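## Task

The cell is paused. Log for run 9351, from earlier: plate C16 was thrown out lidless and its lid remains at LP4. In this run the mover took G16's lid (N1) to LP2, C51's lid (N3) to LP3 and C15's lid (N2) to LP1. The dispenser then failed and the run was aborted. Auto-recovery moved LP2's lid onto N1 and LP3's lid onto N3, then a watchdog halted it. Give every plate its own lid, seated all the way down, then press CONTINUE. Lids carry no marks, so ownership is known only from this log. The plates and the old run's lid (LP4) must finish where they began. If two or more plates in the nests are lidless, press CALL instead and leave every plate and lid as it began. Pressing RETRY, CONTINUE or SKIP fails the task if labware is gripped, if any plate at a nest is not seated, or if any lid at a nest is not resting on a plate. Work held only by the robot at the end does not count: release and move clear. Resting on the panel housing, the CALL key or the needed key still counts as clear.

## Robot and tools

Robot: two six-joint arms, left_arm and right_arm, each with a parallel gripper and a wrist camera (cam_left_wrist, cam_right_wrist, both 616x616 fisheye). The deck holds nests (N1, N2, N3), lid parks (LP1 to LP4) in no fixed order, and an operator PANEL. Facing the panel, its keys from left to right are RETRY (white), CONTINUE (green), SKIP (yellow), CALL (blue). A key is pressed by pushing it until it latches. The first three end the job the instant one goes down; after CALL the job ends when the robot stops. A wrong or premature go key is worse than none. Knocking anything off the table ends the scene.

Frame: one shared scene frame, origin on the tabletop midway between the arms, +z up, +x out over the table, left_arm on the +y side. Arm names are not image sides. Gripper positions are in metres (quaternions wxyz, velocities m/s and rad/s) and may be a bit off, more so far out. The reported point is between the pads when closed; fingers point along the gripper's +z and close along its y. Tips extend about 33 mm past it closed, 9 mm fully open, and move about 24 mm further out while closing, so keep that clearance above surfaces.

Row layout (used by execute_actions and move): one flat list of 18 numbers, each in [-1, 1], covering both arms even if one is idle. Order: left_arm waist, shoulder, elbow, forearm roll, wrist pitch, wrist roll, then left gripper position, force_limit, speed; then the same nine for right_arm. The six joint numbers are scaled offsets, not poses: 1.0 equals 1.398 rad for waist and shoulder, 2.097 for elbow, 2.622 for the three wrist joints. Waist and wrist roll signs run opposite to the URDF; stated ranges keep URDF signs (elbow -2.792 to 2.792, all others -6.283 to 6.283). The three gripper numbers are absolute settings: position +1 fully open (140 mm), about -0.8 pads touching, -1 close until blocked; force_limit -1/0/+1 about 14/60/107 N; speed -1/0/+1 about 30/140/250 mm/s. To leave a gripper unchanged, resend its previous three numbers.

execute_actions(actions): a list of actions; each action is a table of up to 15 rows, one row per 1/30 s step, the last row repeated to fill 15 steps (0.5 s). Joint offsets in every row count from the angles at the start of that action, not from the prior row. An action is rejected for both arms if it pushes a joint outward over 0.010 rad beyond its range; a malformed action, or a first action failing that check, rejects the whole call. An empty list just returns state and images.

move(target, speed, blocking): target is one 18-number row whose offsets count from the Joint positions in the latest result showing them. All joints progress in proportion, so the hand curves; duration 0.5 to 10 s. speed is the top rate in rad/s of the joint with farthest to go, 0.01 to 2, default 0.5. blocking=false returns after 0.5 s while motion continues; until it ends, use wait or stop before other motion. Moves do not avoid obstacles or the other arm; arms are stiff, so aiming even slightly past a firm contact can fault.

wait(seconds): 0 to 10, holds last command. stop(): brakes a running move; fingers continue. zoom_image(camera, region): region [x0, y0, x1, y1] in pixels, at most 504 by 504. finished_scene(scene): 1 or 2, irreversible.

Results: per-arm pose and velocity; Joint positions, velocities, targets and torques in joint order; object_status 0 moving, 1 blocked while opening, 2 blocked while closing (a grip), 3 reached target or pads met; position_measured in counts (3 open, 230 closed). To squeeze harder while status is 2, raise force_limit and change position to -0.98 or back. 'joint command not followed' means a clearance check altered targets; 'joint sent to its limit' means a joint hit its end; HELD marks throttled steps. The move: line gives the ending (done, off_target, moving, held, fault), limits=held or none, and each arm's farthest joint. Per step, targets stay within 0.456/0.683/0.854 rad of measured angles and within 70 mm of hand motion.

Avoid: load limits (waist, shoulder 306; elbow 144; wrist joints 40.5 N m) and outside force of 144 N cause a 10 s stop; MOTOR HOT warns before an over-temperature brake. Don't let arms collide, drop or slam labware, or push hard. Release grippers before pressing go keys, and seat lids fully first.

Each tool is called after "Call:" as name(argument=value, ...) on one line, values as JSON.

## Session

Call:
execute_actions(actions=[])

Scene clock: 0.00 s.
left_arm: end_effector_position=(+0.4961, +0.4816, +0.3318) position_measured=3 object_status=3 end_effector_quat_wxyz=(+0.099, -0.161, +0.946, -0.263) end_effector_velocity=(+0.001, +0.001, +0.001) end_effector_angular_velocity=(+0.000, -0.001, +0.002) | right_arm: end_effector_position=(+0.7902, +0.1825, +0.3252) position_measured=3 object_status=3 end_effector_quat_wxyz=(-0.055, +0.837, +0.531, -0.120) end_effector_velocity=(-0.000, +0.001, +0.000) end_effector_angular_velocity=(+0.002, -0.001, +0.001)
Joint names: [waist, shoulder, elbow, forearm roll, wrist pitch, wrist roll]
Joint positions: left_arm=[-0.494 -0.288  2.104 -0.59   1.311  1.329] | right_arm=[-0.797  1.089  0.103  0.147  2.182 -1.12 ]
Joint velocities: left_arm=[-0.001 -0.    -0.001 -0.    -0.     0.001] | right_arm=[-0.001 -0.    -0.     0.001 -0.002 -0.   ]
Joint torques (N m, as the joint torque sensors report them, + toward a larger Joint positions number): no reading
Joint targets: left_arm=[-0.494 -0.288 2.104 -0.590 1.311 1.329] | right_arm=[-0.797 1.089 0.103 0.147 2.182 -1.120]
camera_calibration (this result's frames):
cam_left_wrist: T_world_to_cam=[[0.00754524, 0.837231, -0.546798, -0.208432], [0.778955, 0.337959, 0.528216, -0.731515], [0.627034, -0.429917, -0.649615, 0.308187], [0, 0, 0, 1]] pos_world=[0.378147, 0.554223, 0.472631]
cam_right_wrist: T_world_to_cam=[[0.911659, -0.368428, -0.182043, -0.585248], [-0.232575, -0.827778, 0.51058, 0.18877], [-0.338803, -0.423136, -0.840338, 0.810082], [0, 0, 0, 1]] pos_world=[0.851908, 0.283413, 0.47782]

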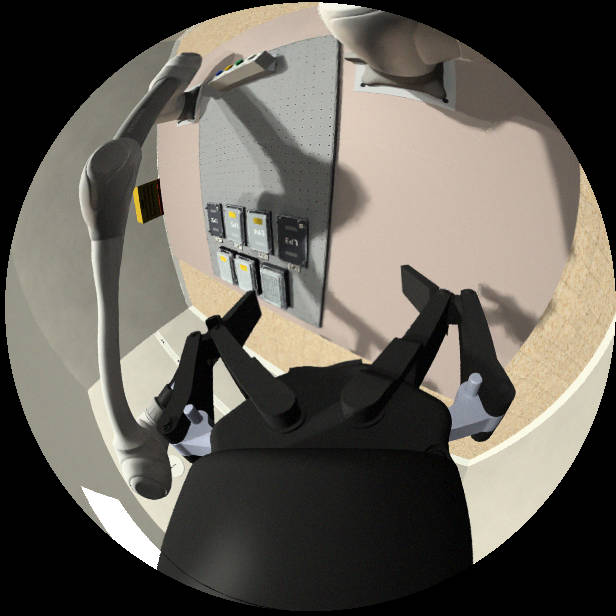

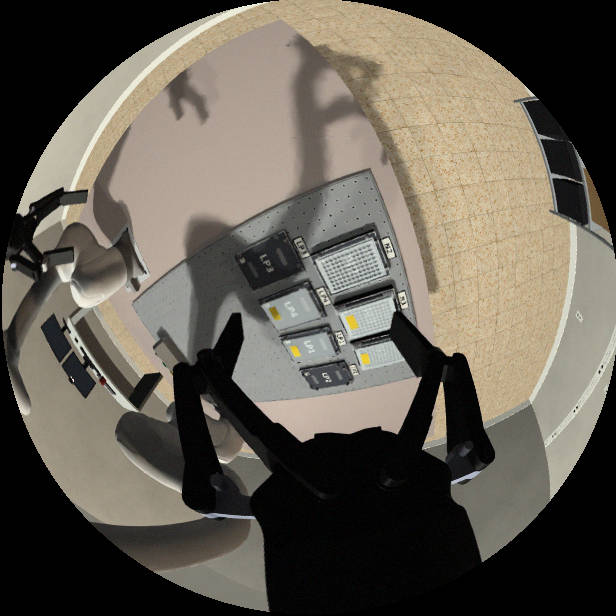

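Call:
move(target=[-0.25,0,0,0,0,0,1,0,0,0.0604,-0.499,0.776,-0.056,-0.4433,-0.3724,0.5,-0.5,0], speed=1.0)

Call:
zoom_image(camera="cam_right_wrist", region=[200,200,400,370])

Call:
zoom_image(camera="cam_right_wrist", region=[90,60,470,240])

Scene clock: 2.47 s.
left_arm: end_effector_position=(+0.4618, +0.6200, +0.3318) position_measured=3 object_status=3 end_effector_quat_wxyz=(+0.143, -0.323, +0.904, -0.242) end_effector_velocity=(+0.000, -0.000, +0.000) end_effector_angular_velocity=(+0.000, -0.001, -0.000) | right_arm: end_effector_position=(+0.6197, -0.0588, +0.1002) position_measured=66 object_status=3 end_effector_quat_wxyz=(+0.000, +1.000, -0.000, +0.000) end_effector_velocity=(-0.001, +0.000, -0.000) end_effector_angular_velocity=(-0.001, -0.001, +0.002)
Joint names: [waist, shoulder, elbow, forearm roll, wrist pitch, wrist roll]
Joint positions: left_arm=[-0.844 -0.288  2.104 -0.59   1.311  1.329] | right_arm=[-0.713  0.392  1.73  -0.     1.019 -2.097]
Joint velocities: left_arm=[ 0.001 -0.     0.    -0.001 -0.001 -0.   ] | right_arm=[-0.001 -0.001  0.001 -0.002 -0.    -0.   ]
Joint torques (N m, as the joint torque sensors report them, + toward a larger Joint positions number): left_arm=[ -1.28  -9.63 -42.2    2.09  -0.39  -0.22] | right_arm=[  0.9  -73.08 -36.13   4.22   0.48   0.31]
Joint targets: left_arm=[-0.844 -0.288 2.104 -0.590 1.311 1.329] | right_arm=[-0.713 0.392 1.730 -0.000 1.019 -2.097]
move: done; limits=none; left_arm: farthest joint: the waist, 0.000 radians from its target (0.349 radians at the start); right_arm: farthest joint: the waist, 0.000 radians from its target (0.085 radians at the start)
camera_calibration (this result's frames):
cam_left_wrist: T_world_to_cam=[[-0.279611, 0.789196, -0.546798, -0.16172], [0.61613, 0.58427, 0.528216, -0.829097], [0.736344, -0.189204, -0.649615, 0.189522], [0, 0, 0, 1]] pos_world=[0.326059, 0.647904, 0.472631]
cam_right_wrist: T_world_to_cam=[[0.0648598, -0.996726, 0.0482701, -0.0949433], [-0.914537, -0.0400182, 0.402518, 0.543991], [-0.399268, -0.070252, -0.914139, 0.526709], [0, 0, 0, 1]] pos_world=[0.713956, -0.0358606, 0.267102]

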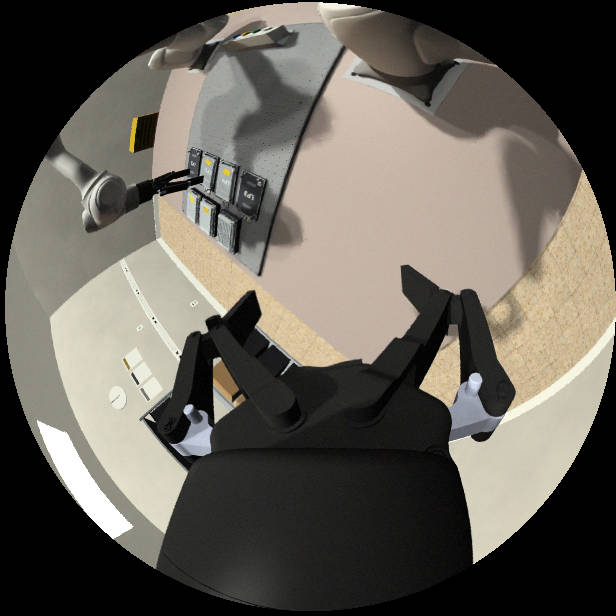

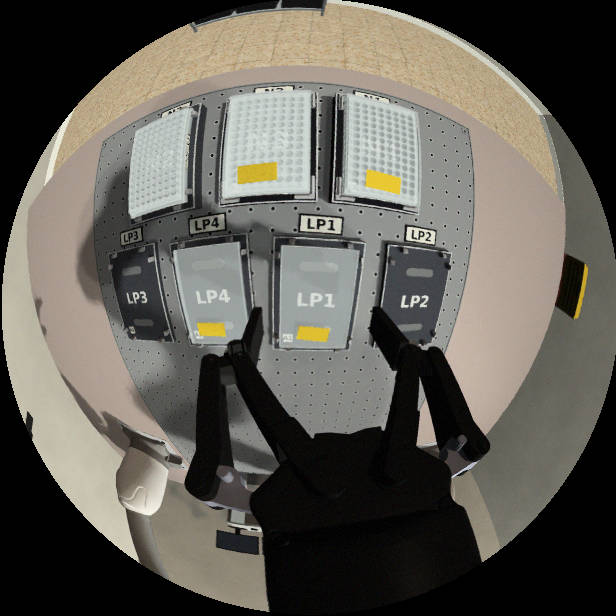

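Region (200, 200, 400, 370) of cam_right_wrist's 616x616 image, scaled by 2.520, with more detail than that image has; it fills the top 428 rows of this view, and the rest is white.

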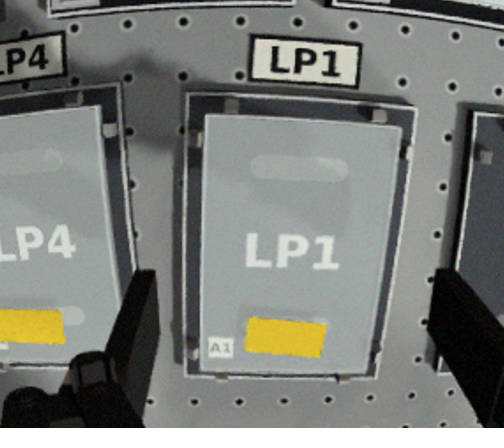

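Region (90, 60, 470, 240) of cam_right_wrist's 616x616 image, scaled by 1.326, with more detail than that image has; it fills the top 239 rows of this view, and the rest is white.

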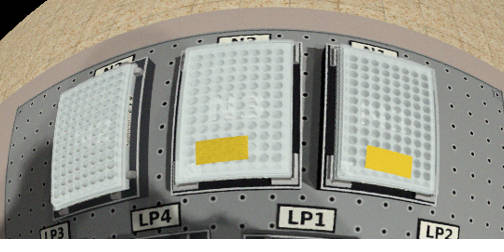

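Call:
move(target=[0,0,0,0,0,0,1,0,0,0,0.0309,0.0173,0,-0.0303,0.002,0.44,-0.5,0], speed=0.08)

Call:
zoom_image(camera="cam_right_wrist", region=[200,200,440,400])

Scene clock: 4.07 s.
left_arm: end_effector_position=(+0.4618, +0.6201, +0.3318) position_measured=3 object_status=3 end_effector_quat_wxyz=(+0.143, -0.323, +0.904, -0.242) end_effector_velocity=(+0.000, -0.000, +0.001) end_effector_angular_velocity=(+0.002, -0.002, -0.001) | right_arm: end_effector_position=(+0.6195, -0.0589, +0.0526) position_measured=73 object_status=3 end_effector_quat_wxyz=(+0.000, +1.000, +0.003, +0.000) end_effector_velocity=(-0.001, +0.001, -0.000) end_effector_angular_velocity=(-0.001, +0.000, +0.004)
Joint names: [waist, shoulder, elbow, forearm roll, wrist pitch, wrist roll]
Joint positions: left_arm=[-0.844 -0.288  2.104 -0.59   1.311  1.329] | right_arm=[-0.713  0.435  1.766 -0.     0.94  -2.091]
Joint velocities: left_arm=[ 0.    -0.001 -0.001 -0.    -0.    -0.001] | right_arm=[-0.002 -0.     0.001 -0.001  0.     0.002]
Joint torques (N m, as the joint torque sensors report them, + toward a larger Joint positions number): left_arm=[ -3.97  -9.02 -40.96   2.02  -0.47  -0.03] | right_arm=[  1.01 -75.59 -31.74   3.3    0.47   0.26]
Joint targets: left_arm=[-0.844 -0.288 2.104 -0.590 1.311 1.329] | right_arm=[-0.713 0.435 1.767 -0.000 0.940 -2.091]
move: done; limits=none; left_arm: farthest joint: the waist, 0.000 radians from its target (0.000 radians at the start); right_arm: farthest joint: the wrist pitch, 0.001 radians from its target (0.080 radians at the start)
camera_calibration (this result's frames):
cam_left_wrist: T_world_to_cam=[[-0.279628, 0.78919, -0.546798, -0.161716], [0.616117, 0.584284, 0.528216, -0.829102], [0.736348, -0.189187, -0.649615, 0.189515], [0, 0, 0, 1]] pos_world=[0.326055, 0.647909, 0.472631]
cam_right_wrist: T_world_to_cam=[[0.0701103, -0.99637, 0.0482816, -0.095981], [-0.914307, -0.0448301, 0.402534, 0.562543], [-0.398908, -0.072366, -0.914131, 0.482753], [0, 0, 0, 1]] pos_world=[0.71364, -0.0354789, 0.219491]

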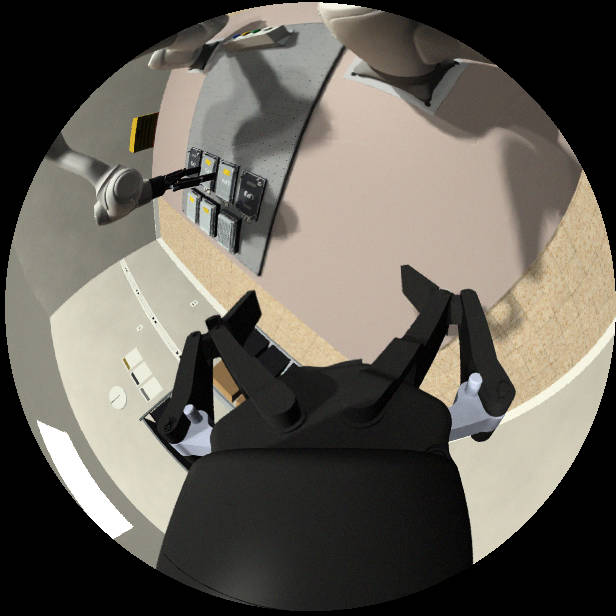

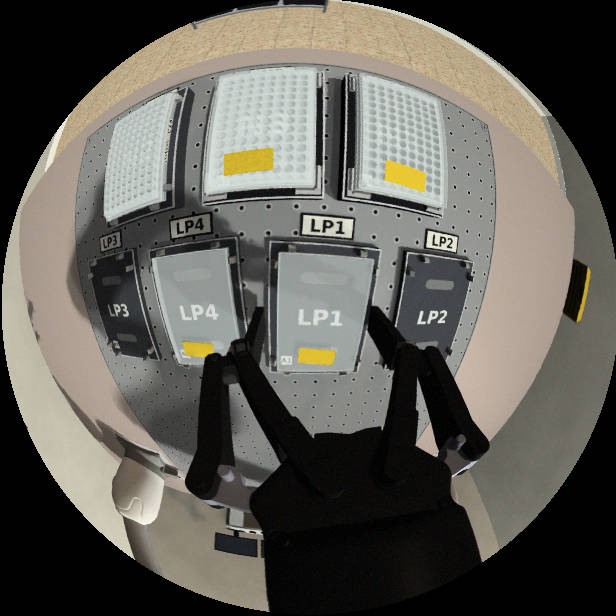

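Region (200, 200, 440, 400) of cam_right_wrist's 616x616 image, scaled by 2.100, with more detail than that image has.

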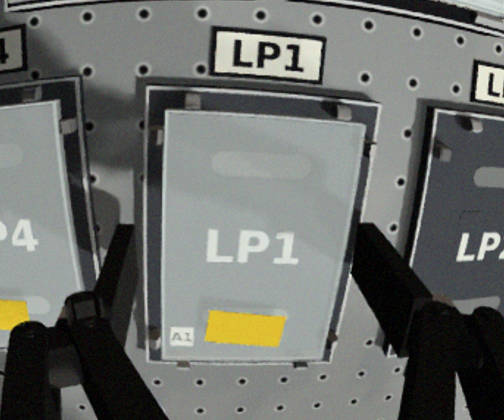

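Call:
move(target=[0,0,0,0,0,0,1,0,0,0.0035,-0.0019,0.002,0,-0.0006,0.0019,0.44,-0.5,0], speed=0.02)

Call:
move(target=[0,0,0,0,0,0,1,0,0,0,0,0,0,0,0,-1,-0.5,-0.9])

Scene clock: 4.97 s.
left_arm: end_effector_position=(+0.4618, +0.6201, +0.3318) position_measured=3 object_status=3 end_effector_quat_wxyz=(+0.143, -0.323, +0.904, -0.242) end_effector_velocity=(+0.000, -0.000, +0.001) end_effector_angular_velocity=(+0.002, -0.001, -0.002) | right_arm: end_effector_position=(+0.6197, -0.0628, +0.0526) position_measured=73 object_status=3 end_effector_quat_wxyz=(+0.000, +1.000, +0.003, +0.000) end_effector_velocity=(+0.000, -0.001, -0.001) end_effector_angular_velocity=(-0.001, +0.000, -0.000)
Joint names: [waist, shoulder, elbow, forearm roll, wrist pitch, wrist roll]
Joint positions: left_arm=[-0.844 -0.288  2.104 -0.59   1.311  1.329] | right_arm=[-0.708  0.432  1.771 -0.     0.939 -2.086]
Joint velocities: left_arm=[ 0.001 -0.001 -0.001  0.    -0.    -0.001] | right_arm=[ 0.001  0.001  0.    -0.001 -0.    -0.   ]
Joint torques (N m, as the joint torque sensors report them, + toward a larger Joint positions number): left_arm=[ -1.14  -9.67 -41.93   2.17  -0.31  -0.09] | right_arm=[  3.32 -76.82 -35.42   3.51   0.26  -0.15]
Joint targets: left_arm=[-0.844 -0.288 2.104 -0.590 1.311 1.329] | right_arm=[-0.708 0.432 1.771 -0.000 0.939 -2.086]
move: done; limits=none; left_arm: farthest joint: the waist, 0.000 radians from its target (0.000 radians at the start); right_arm: farthest joint: the waist, 0.000 radians from its target (0.005 radians at the start)
camera_calibration (this result's frames):
cam_left_wrist: T_world_to_cam=[[-0.279628, 0.78919, -0.546798, -0.161716], [0.616117, 0.584284, 0.528216, -0.829102], [0.736348, -0.189187, -0.649615, 0.189515], [0, 0, 0, 1]] pos_world=[0.326055, 0.647909, 0.472631]
cam_right_wrist: T_world_to_cam=[[0.0701991, -0.996364, 0.0482721, -0.0999471], [-0.91431, -0.0449167, 0.402516, 0.562516], [-0.398885, -0.072392, -0.914139, 0.482508], [0, 0, 0, 1]] pos_world=[0.713795, -0.0393876, 0.219482]

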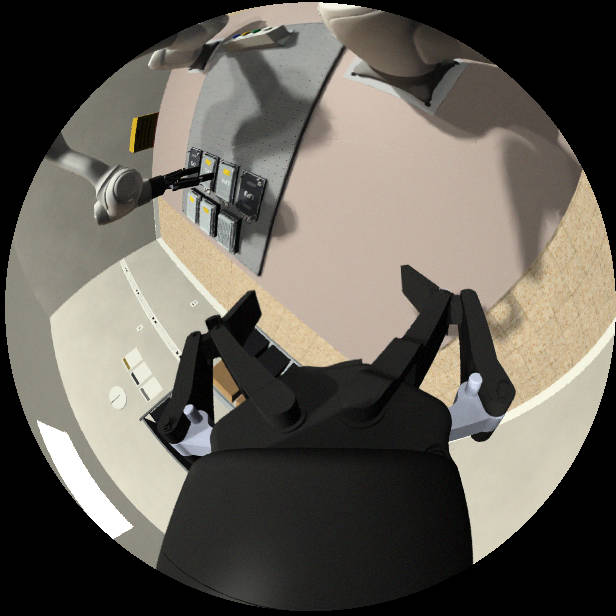

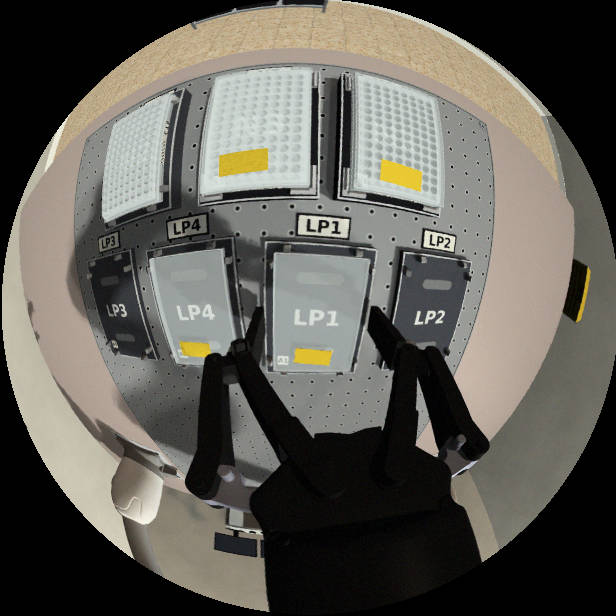

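Scene clock: 5.63 s.
left_arm: end_effector_position=(+0.4618, +0.6201, +0.3318) position_measured=3 object_status=3 end_effector_quat_wxyz=(+0.143, -0.323, +0.904, -0.242) end_effector_velocity=(+0.000, +0.000, +0.001) end_effector_angular_velocity=(+0.000, -0.001, +0.001) | right_arm: end_effector_position=(+0.6197, -0.0628, +0.0527) position_measured=102 object_status=2 end_effector_quat_wxyz=(+0.000, +1.000, +0.003, +0.000) end_effector_velocity=(-0.000, -0.000, -0.000) end_effector_angular_velocity=(-0.000, +0.000, -0.000)
Joint names: [waist, shoulder, elbow, forearm roll, wrist pitch, wrist roll]
Joint positions: left_arm=[-0.844 -0.288  2.104 -0.59   1.311  1.329] | right_arm=[-0.708  0.432  1.771 -0.     0.939 -2.086]
Joint velocities: left_arm=[-0.    -0.    -0.001 -0.    -0.     0.001] | right_arm=[-0.    -0.     0.    -0.     0.    -0.001]
Joint torques (N m, as the joint torque sensors report them, + toward a larger Joint positions number): left_arm=[ -1.58 -10.13 -42.37   2.7   -0.63   0.06] | right_arm=[  1.1  -62.9  -28.42   3.4   -0.9    0.1 ]
Joint targets: left_arm=[-0.844 -0.288 2.104 -0.590 1.311 1.329] | right_arm=[-0.708 0.432 1.771 -0.000 0.939 -2.086]
move: done; limits=none; left_arm: farthest joint: the waist, 0.000 radians from its target (0.000 radians at the start); right_arm: farthest joint: the waist, 0.000 radians from its target (0.000 radians at the start)
camera_calibration (this result's frames):
cam_left_wrist: T_world_to_cam=[[-0.279628, 0.78919, -0.546798, -0.161716], [0.616117, 0.584284, 0.528216, -0.829102], [0.736348, -0.189187, -0.649615, 0.189515], [0, 0, 0, 1]] pos_world=[0.326055, 0.647909, 0.472631]
cam_right_wrist: T_world_to_cam=[[0.0701913, -0.996369, 0.0481873, -0.0999397], [-0.914378, -0.0449561, 0.402357, 0.562525], [-0.39873, -0.0723033, -0.914214, 0.482555], [0, 0, 0, 1]] pos_world=[0.713784, -0.0393976, 0.219638]

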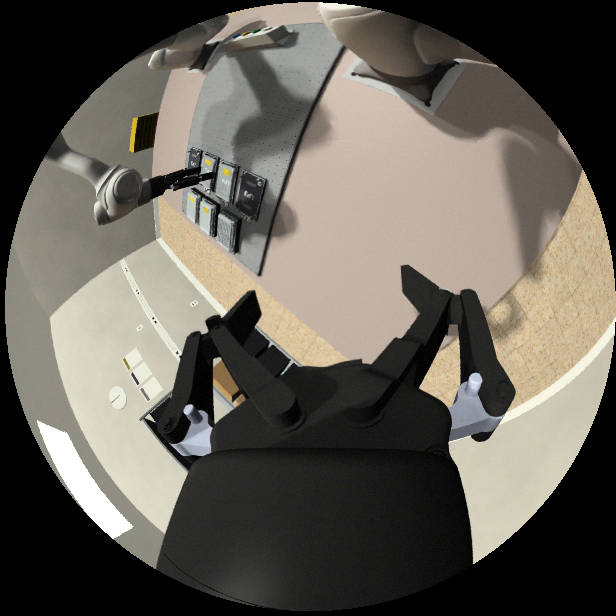

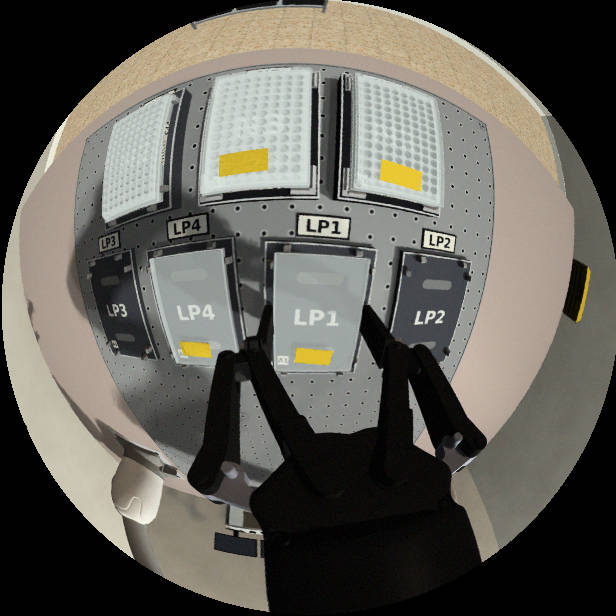

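Call:
move(target=[0,0,0,0,0,0,1,0,0,0,-0.0393,-0.021,0,0.0378,0,-1,-0.5,-0.9], speed=0.12)

Call:
move(target=[0,0,0,0,0,0,1,0,0,-0.0651,0.2926,-0.313,0,0.0942,-0.0347,-1,-0.5,-0.9], speed=0.4)

Call:
zoom_image(camera="cam_right_wrist", region=[240,210,410,390])

Scene clock: 7.13 s.
left_arm: end_effector_position=(+0.4618, +0.6201, +0.3318) position_measured=3 object_status=3 end_effector_quat_wxyz=(+0.143, -0.323, +0.904, -0.242) end_effector_velocity=(+0.000, +0.000, +0.001) end_effector_angular_velocity=(+0.000, -0.001, +0.001) | right_arm: end_effector_position=(+0.6189, -0.0633, +0.1123) position_measured=102 object_status=2 end_effector_quat_wxyz=(+0.000, +1.000, +0.003, +0.000) end_effector_velocity=(-0.000, +0.000, -0.000) end_effector_angular_velocity=(-0.001, +0.001, -0.000)
Joint names: [waist, shoulder, elbow, forearm roll, wrist pitch, wrist roll]
Joint positions: left_arm=[-0.844 -0.288  2.104 -0.59   1.311  1.329] | right_arm=[-0.708  0.377  1.727 -0.     1.038 -2.086]
Joint velocities: left_arm=[-0.    -0.001 -0.001 -0.     0.     0.001] | right_arm=[-0.001  0.    -0.    -0.     0.001 -0.001]
Joint torques (N m, as the joint torque sensors report them, + toward a larger Joint positions number): left_arm=[ -2.16 -11.41 -40.73   2.15  -0.26  -0.01] | right_arm=[ -2.4  -75.26 -35.88   4.49   0.37  -0.15]
Joint targets: left_arm=[-0.844 -0.288 2.104 -0.590 1.311 1.329] | right_arm=[-0.708 0.377 1.727 -0.000 1.038 -2.086]
move: done; limits=none; left_arm: farthest joint: the waist, 0.000 radians from its target (0.000 radians at the start); right_arm: farthest joint: the wrist pitch, 0.001 radians from its target (0.100 radians at the start)
camera_calibration (this result's frames):
cam_left_wrist: T_world_to_cam=[[-0.279628, 0.78919, -0.546798, -0.161716], [0.616117, 0.584284, 0.528216, -0.829102], [0.736348, -0.189187, -0.649615, 0.189515], [0, 0, 0, 1]] pos_world=[0.326055, 0.647909, 0.47263]
cam_right_wrist: T_world_to_cam=[[0.0701736, -0.996366, 0.0482674, -0.103216], [-0.91433, -0.0448986, 0.402474, 0.537767], [-0.398844, -0.0723753, -0.914158, 0.53671], [0, 0, 0, 1]] pos_world=[0.713003, -0.0398514, 0.279183]

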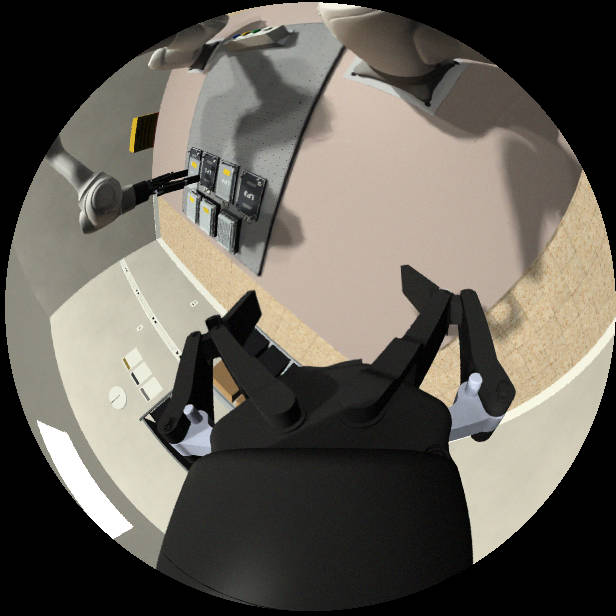

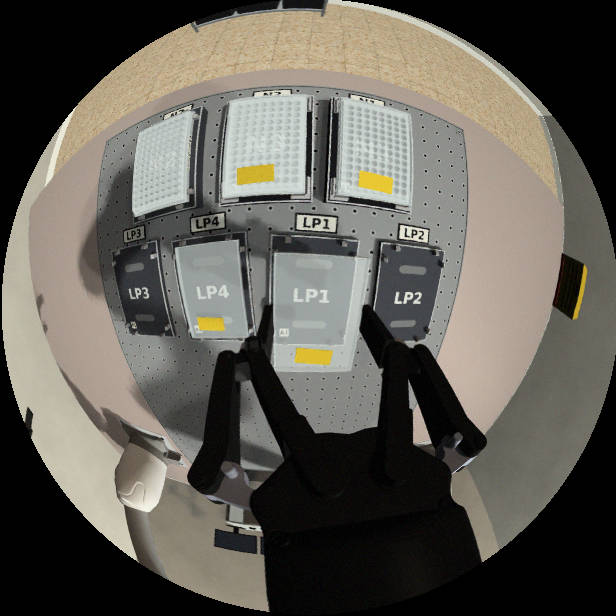

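Scene clock: 9.20 s.
left_arm: end_effector_position=(+0.4618, +0.6201, +0.3318) position_measured=3 object_status=3 end_effector_quat_wxyz=(+0.143, -0.323, +0.904, -0.242) end_effector_velocity=(+0.000, +0.000, +0.000) end_effector_angular_velocity=(+0.001, -0.001, -0.001) | right_arm: end_effector_position=(+0.7989, +0.1420, +0.1004) position_measured=102 object_status=2 end_effector_quat_wxyz=(-0.000, +1.000, +0.003, +0.000) end_effector_velocity=(+0.001, +0.000, +0.001) end_effector_angular_velocity=(+0.002, -0.002, +0.001)
Joint names: [waist, shoulder, elbow, forearm roll, wrist pitch, wrist roll]
Joint positions: left_arm=[-0.844 -0.288  2.104 -0.59   1.311  1.329] | right_arm=[-0.799  0.786  1.07  -0.     1.285 -2.177]
Joint velocities: left_arm=[-0.     0.    -0.    -0.    -0.    -0.001] | right_arm=[ 0.001  0.    -0.001  0.    -0.001  0.002]
Joint torques (N m, as the joint torque sensors report them, + toward a larger Joint positions number): left_arm=[ -4.24  -7.97 -41.62   2.08  -0.26  -0.33] | right_arm=[   0.78 -116.72  -41.07    4.36    0.38   -0.11]
Joint targets: left_arm=[-0.844 -0.288 2.104 -0.590 1.311 1.329] | right_arm=[-0.799 0.786 1.070 -0.000 1.285 -2.177]
move: done; limits=none; left_arm: farthest joint: the waist, 0.000 radians from its target (0.000 radians at the start); right_arm: farthest joint: the waist, 0.000 radians from its target (0.091 radians at the start)
camera_calibration (this result's frames):
cam_left_wrist: T_world_to_cam=[[-0.279628, 0.78919, -0.546798, -0.161716], [0.616117, 0.584284, 0.528216, -0.829102], [0.736348, -0.189187, -0.649615, 0.189515], [0, 0, 0, 1]] pos_world=[0.326055, 0.647909, 0.472631]
cam_right_wrist: T_world_to_cam=[[0.0701337, -0.996379, 0.0480558, 0.0892967], [-0.914483, -0.0449748, 0.402118, 0.716522], [-0.398501, -0.0721482, -0.914326, 0.612243], [0, 0, 0, 1]] pos_world=[0.892963, 0.165371, 0.267372]

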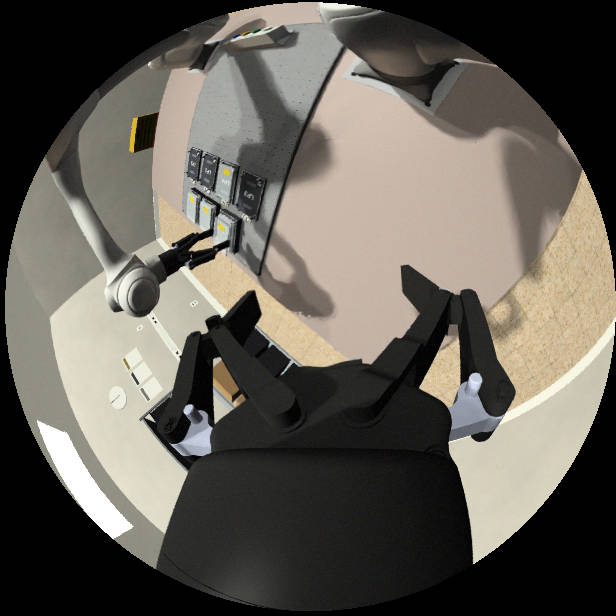

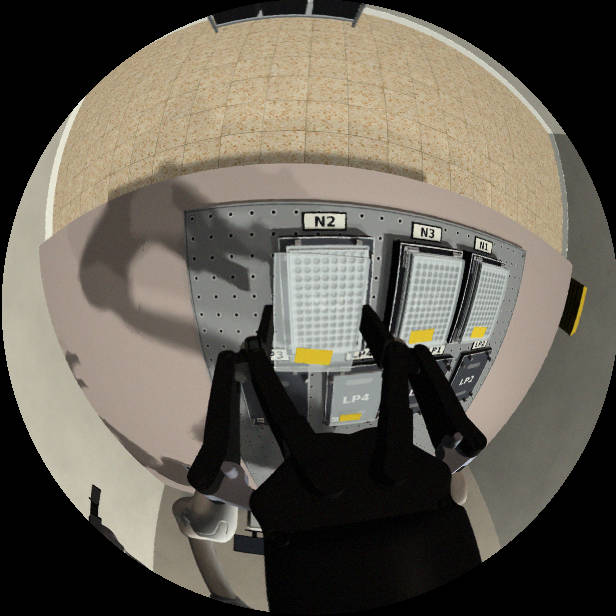

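Region (240, 210, 410, 390) of cam_right_wrist's 616x616 image, scaled by 2.800, with more detail than that image has.

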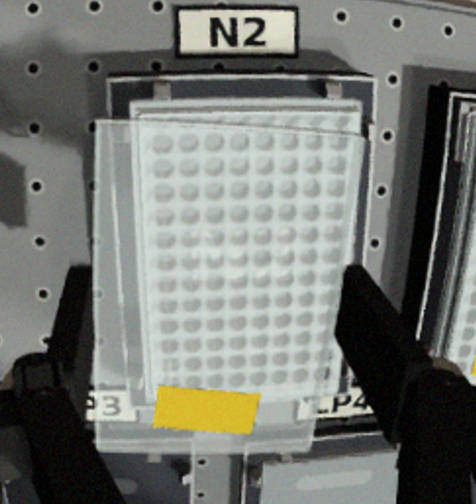

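Call:
move(target=[0,0,0,0,0,0,1,0,0,0.0048,-0.0001,0.0135,0,-0.0108,0.035,-1,-0.5,-0.9], speed=0.08)

Call:
zoom_image(camera="cam_right_wrist", region=[240,210,410,390])

Scene clock: 10.90 s.
left_arm: end_effector_position=(+0.4618, +0.6201, +0.3318) position_measured=3 object_status=3 end_effector_quat_wxyz=(+0.143, -0.323, +0.904, -0.242) end_effector_velocity=(-0.000, -0.001, +0.000) end_effector_angular_velocity=(-0.001, -0.000, -0.001) | right_arm: end_effector_position=(+0.7990, +0.1341, +0.0855) position_measured=102 object_status=2 end_effector_quat_wxyz=(-0.000, +0.999, +0.045, +0.000) end_effector_velocity=(-0.001, +0.001, -0.000) end_effector_angular_velocity=(-0.001, +0.001, +0.001)
Joint names: [waist, shoulder, elbow, forearm roll, wrist pitch, wrist roll]
Joint positions: left_arm=[-0.844 -0.288  2.104 -0.59   1.311  1.329] | right_arm=[-0.792  0.786  1.099 -0.     1.256 -2.086]
Joint velocities: left_arm=[ 0.001 -0.001  0.    -0.001  0.001  0.   ] | right_arm=[-0.002  0.    -0.    -0.     0.001 -0.001]
Joint torques (N m, as the joint torque sensors report them, + toward a larger Joint positions number): left_arm=[ -3.37  -9.9  -41.78   2.38  -0.31  -0.37] | right_arm=[  -2.35 -114.58  -38.94    3.67    0.46    0.1 ]
Joint targets: left_arm=[-0.844 -0.288 2.104 -0.590 1.311 1.329] | right_arm=[-0.792 0.786 1.099 -0.000 1.256 -2.086]
move: done; limits=none; left_arm: farthest joint: the waist, 0.000 radians from its target (0.000 radians at the start); right_arm: farthest joint: the waist, 0.000 radians from its target (0.007 radians at the start)
camera_calibration (this result's frames):
cam_left_wrist: T_world_to_cam=[[-0.279628, 0.78919, -0.546798, -0.161716], [0.616117, 0.584284, 0.528216, -0.829102], [0.736348, -0.189187, -0.649615, 0.189515], [0, 0, 0, 1]] pos_world=[0.326055, 0.647909, 0.472631]
cam_right_wrist: T_world_to_cam=[[0.154492, -0.986825, 0.0480449, 0.0134705], [-0.90741, -0.122487, 0.402, 0.727029], [-0.390819, -0.105702, -0.914378, 0.596383], [0, 0, 0, 1]] pos_world=[0.89071, 0.165383, 0.252408]

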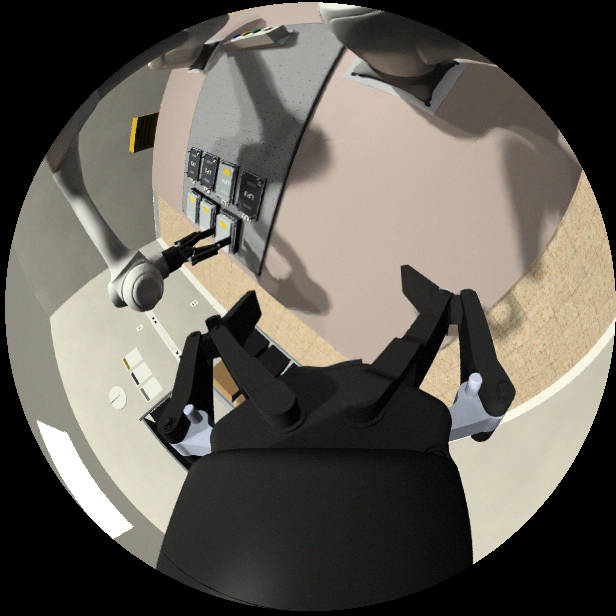

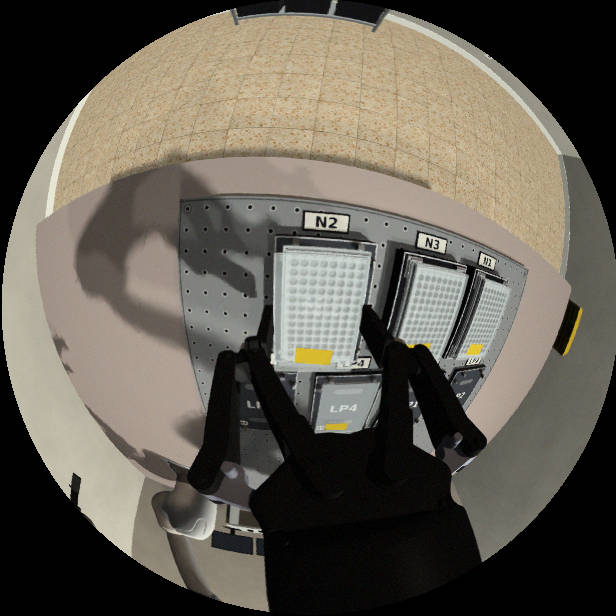

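Region (240, 210, 410, 390) of cam_right_wrist's 616x616 image, scaled by 2.800, with more detail than that image has.

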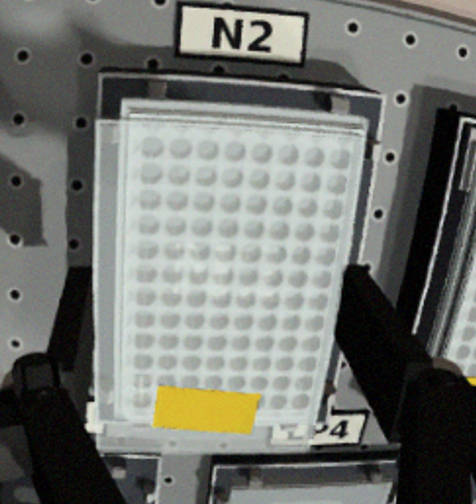

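Call:
move(target=[0,0,0,0,0,0,1,0,0,0.0041,0.0009,0.0025,0,-0.0025,0.003,-1,-0.5,-0.9], speed=0.015)

Call:
zoom_image(camera="cam_right_wrist", region=[240,210,410,390])

Scene clock: 11.87 s.
left_arm: end_effector_position=(+0.4618, +0.6201, +0.3318) position_measured=3 object_status=3 end_effector_quat_wxyz=(+0.143, -0.323, +0.904, -0.242) end_effector_velocity=(+0.000, -0.000, +0.000) end_effector_angular_velocity=(+0.001, -0.001, -0.000) | right_arm: end_effector_position=(+0.8018, +0.1293, +0.0814) position_measured=102 object_status=2 end_effector_quat_wxyz=(-0.000, +0.999, +0.046, +0.000) end_effector_velocity=(-0.001, +0.000, -0.001) end_effector_angular_velocity=(-0.000, +0.002, +0.001)
Joint names: [waist, shoulder, elbow, forearm roll, wrist pitch, wrist roll]
Joint positions: left_arm=[-0.844 -0.288  2.104 -0.59   1.311  1.329] | right_arm=[-0.786  0.787  1.104 -0.     1.25  -2.078]
Joint velocities: left_arm=[ 0.001 -0.    -0.    -0.    -0.001 -0.   ] | right_arm=[-0.001  0.     0.001  0.001  0.001  0.001]
Joint torques (N m, as the joint torque sensors report them, + toward a larger Joint positions number): left_arm=[ -1.22 -11.32 -41.19   1.95  -0.1   -0.11] | right_arm=[   2.7  -114.2   -39.9     3.93    0.19    0.35]
Joint targets: left_arm=[-0.844 -0.288 2.104 -0.590 1.311 1.329] | right_arm=[-0.786 0.787 1.104 -0.000 1.250 -2.078]
move: done; limits=none; left_arm: farthest joint: the waist, 0.000 radians from its target (0.000 radians at the start); right_arm: farthest joint: the waist, 0.000 radians from its target (0.006 radians at the start)
camera_calibration (this result's frames):
cam_left_wrist: T_world_to_cam=[[-0.279628, 0.78919, -0.546798, -0.161716], [0.616117, 0.584284, 0.528216, -0.829102], [0.736348, -0.189187, -0.649615, 0.189515], [0, 0, 0, 1]] pos_world=[0.326055, 0.647909, 0.472631]
cam_right_wrist: T_world_to_cam=[[0.156594, -0.986494, 0.0480371, 0.00677892], [-0.907157, -0.124426, 0.401975, 0.730674], [-0.390569, -0.106524, -0.91439, 0.593223], [0, 0, 0, 1]] pos_world=[0.893469, 0.160795, 0.248398]

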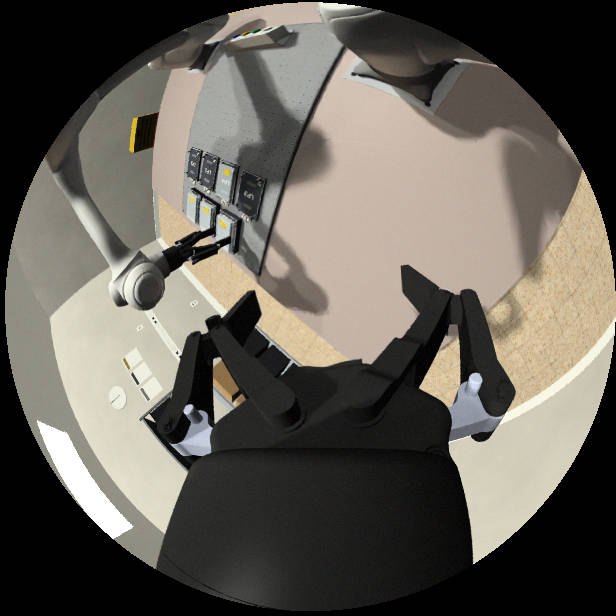

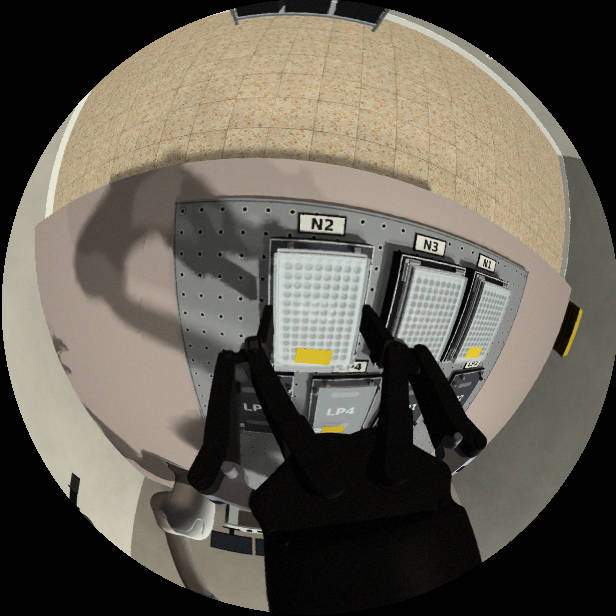

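Region (240, 210, 410, 390) of cam_right_wrist's 616x616 image, scaled by 2.800, with more detail than that image has.

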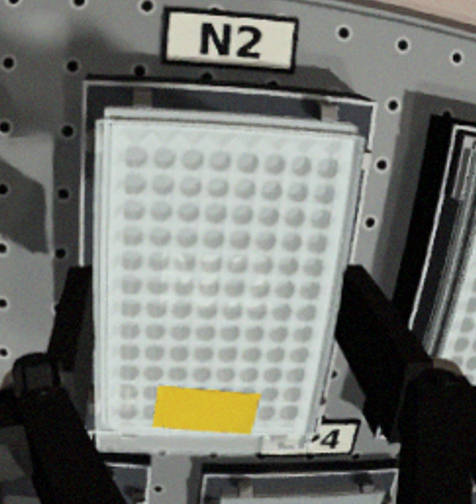

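Call:
move(target=[0,0,0,0,0,0,1,0,0,0.0005,0.0015,0.0018,0,-0.0022,0.001,-1,-0.5,-0.9], speed=0.01)

Scene clock: 12.73 s.
left_arm: end_effector_position=(+0.4618, +0.6201, +0.3318) position_measured=3 object_status=3 end_effector_quat_wxyz=(+0.143, -0.323, +0.904, -0.242) end_effector_velocity=(+0.000, +0.001, -0.000) end_effector_angular_velocity=(+0.000, -0.000, +0.001) | right_arm: end_effector_position=(+0.8021, +0.1287, +0.0774) position_measured=102 object_status=2 end_effector_quat_wxyz=(-0.000, +0.999, +0.047, +0.000) end_effector_velocity=(-0.001, +0.000, +0.000) end_effector_angular_velocity=(+0.000, +0.002, -0.001)
Joint names: [waist, shoulder, elbow, forearm roll, wrist pitch, wrist roll]
Joint positions: left_arm=[-0.844 -0.288  2.104 -0.59   1.311  1.329] | right_arm=[-0.786  0.789  1.108 -0.     1.244 -2.075]
Joint velocities: left_arm=[-0.001  0.001 -0.     0.    -0.001 -0.001] | right_arm=[-0.    -0.     0.     0.001  0.001 -0.001]
Joint torques (N m, as the joint torque sensors report them, + toward a larger Joint positions number): left_arm=[ -3.12 -11.54 -41.84   2.18  -0.23  -0.21] | right_arm=[   0.69 -114.88  -39.35    4.9    -0.34   -0.12]
Joint targets: left_arm=[-0.844 -0.288 2.104 -0.590 1.311 1.329] | right_arm=[-0.786 0.789 1.108 -0.000 1.244 -2.075]
move: done; limits=none; left_arm: farthest joint: the waist, 0.000 radians from its target (0.000 radians at the start); right_arm: farthest joint: the waist, 0.000 radians from its target (0.001 radians at the start)
camera_calibration (this result's frames):
cam_left_wrist: T_world_to_cam=[[-0.279628, 0.78919, -0.546798, -0.161716], [0.616117, 0.584284, 0.528216, -0.829102], [0.736348, -0.189187, -0.649615, 0.189514], [0, 0, 0, 1]] pos_world=[0.326055, 0.647909, 0.472631]
cam_right_wrist: T_world_to_cam=[[0.158494, -0.986188, 0.0480835, 0.00473872], [-0.906881, -0.126145, 0.402062, 0.732449], [-0.390443, -0.107331, -0.914349, 0.589577], [0, 0, 0, 1]] pos_world=[0.89369, 0.160348, 0.244361]

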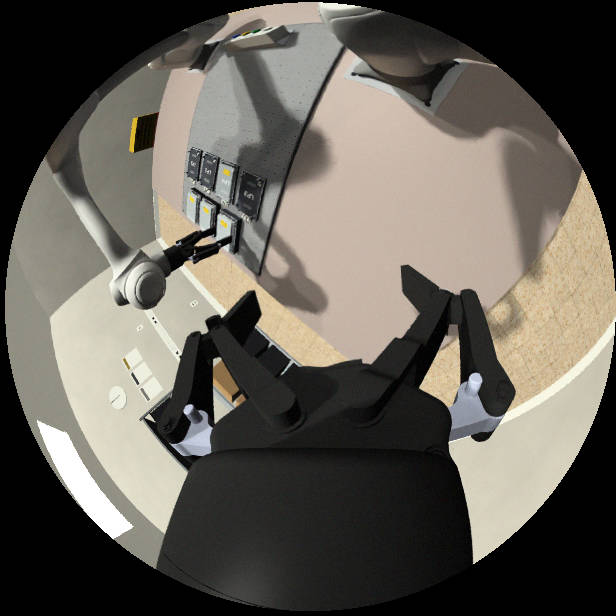

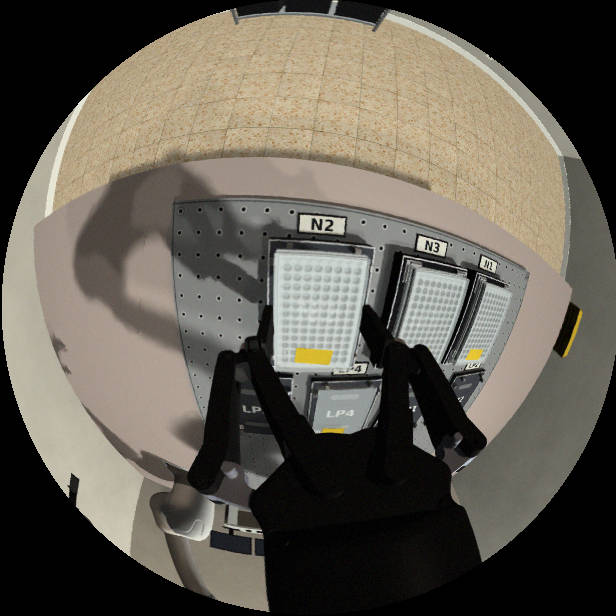

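Call:
move(target=[0,0,0,0,0,0,1,0,0,0,0.0013,0.0012,0,-0.0017,0,-1,-0.5,-0.9], speed=0.01)

Scene clock: 13.50 s.
left_arm: end_effector_position=(+0.4618, +0.6201, +0.3318) position_measured=3 object_status=3 end_effector_quat_wxyz=(+0.143, -0.323, +0.904, -0.242) end_effector_velocity=(+0.000, -0.000, +0.000) end_effector_angular_velocity=(+0.002, -0.002, -0.001) | right_arm: end_effector_position=(+0.8022, +0.1288, +0.0746) position_measured=102 object_status=2 end_effector_quat_wxyz=(-0.000, +0.999, +0.047, +0.001) end_effector_velocity=(+0.001, +0.000, -0.000) end_effector_angular_velocity=(+0.001, -0.000, +0.002)
Joint names: [waist, shoulder, elbow, forearm roll, wrist pitch, wrist roll]
Joint positions: left_arm=[-0.844 -0.288  2.104 -0.59   1.311  1.329] | right_arm=[-0.786  0.791  1.11  -0.     1.239 -2.075]
Joint velocities: left_arm=[ 0.001 -0.001 -0.    -0.    -0.001 -0.001] | right_arm=[ 0.001  0.    -0.001  0.001 -0.001  0.003]
Joint torques (N m, as the joint torque sensors report them, + toward a larger Joint positions number): left_arm=[ -1.82  -7.96 -41.48   2.26  -0.29  -0.49] | right_arm=[ -5.89 -75.32 -23.73   5.32  -3.75   0.82]
Joint targets: left_arm=[-0.844 -0.288 2.104 -0.590 1.311 1.329] | right_arm=[-0.786 0.791 1.110 -0.000 1.239 -2.075]
move: done; limits=none; left_arm: farthest joint: the waist, 0.000 radians from its target (0.000 radians at the start); right_arm: farthest joint: the elbow, 0.001 radians from its target (0.003 radians at the start)
camera_calibration (this result's frames):
cam_left_wrist: T_world_to_cam=[[-0.279628, 0.78919, -0.546798, -0.161716], [0.616117, 0.584284, 0.528216, -0.829102], [0.736348, -0.189187, -0.649615, 0.189515], [0, 0, 0, 1]] pos_world=[0.326055, 0.647909, 0.472631]
cam_right_wrist: T_world_to_cam=[[0.158467, -0.986203, 0.0478724, 0.0049575], [-0.907062, -0.126255, 0.401619, 0.733903], [-0.390034, -0.107066, -0.914555, 0.586734], [0, 0, 0, 1]] pos_world=[0.893756, 0.160367, 0.241614]

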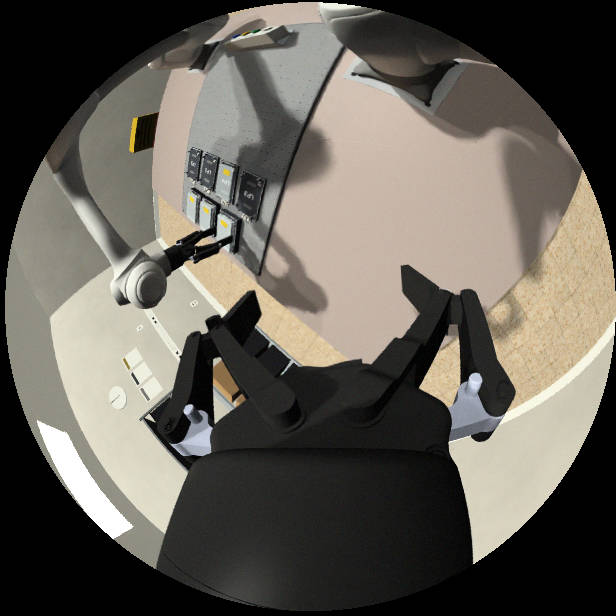

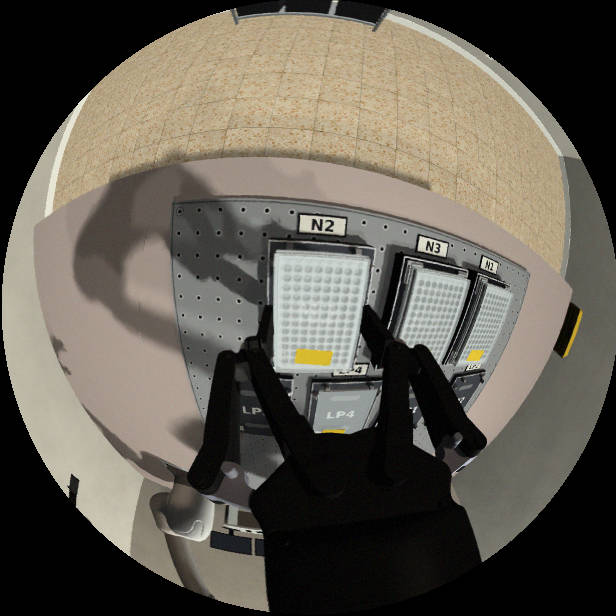

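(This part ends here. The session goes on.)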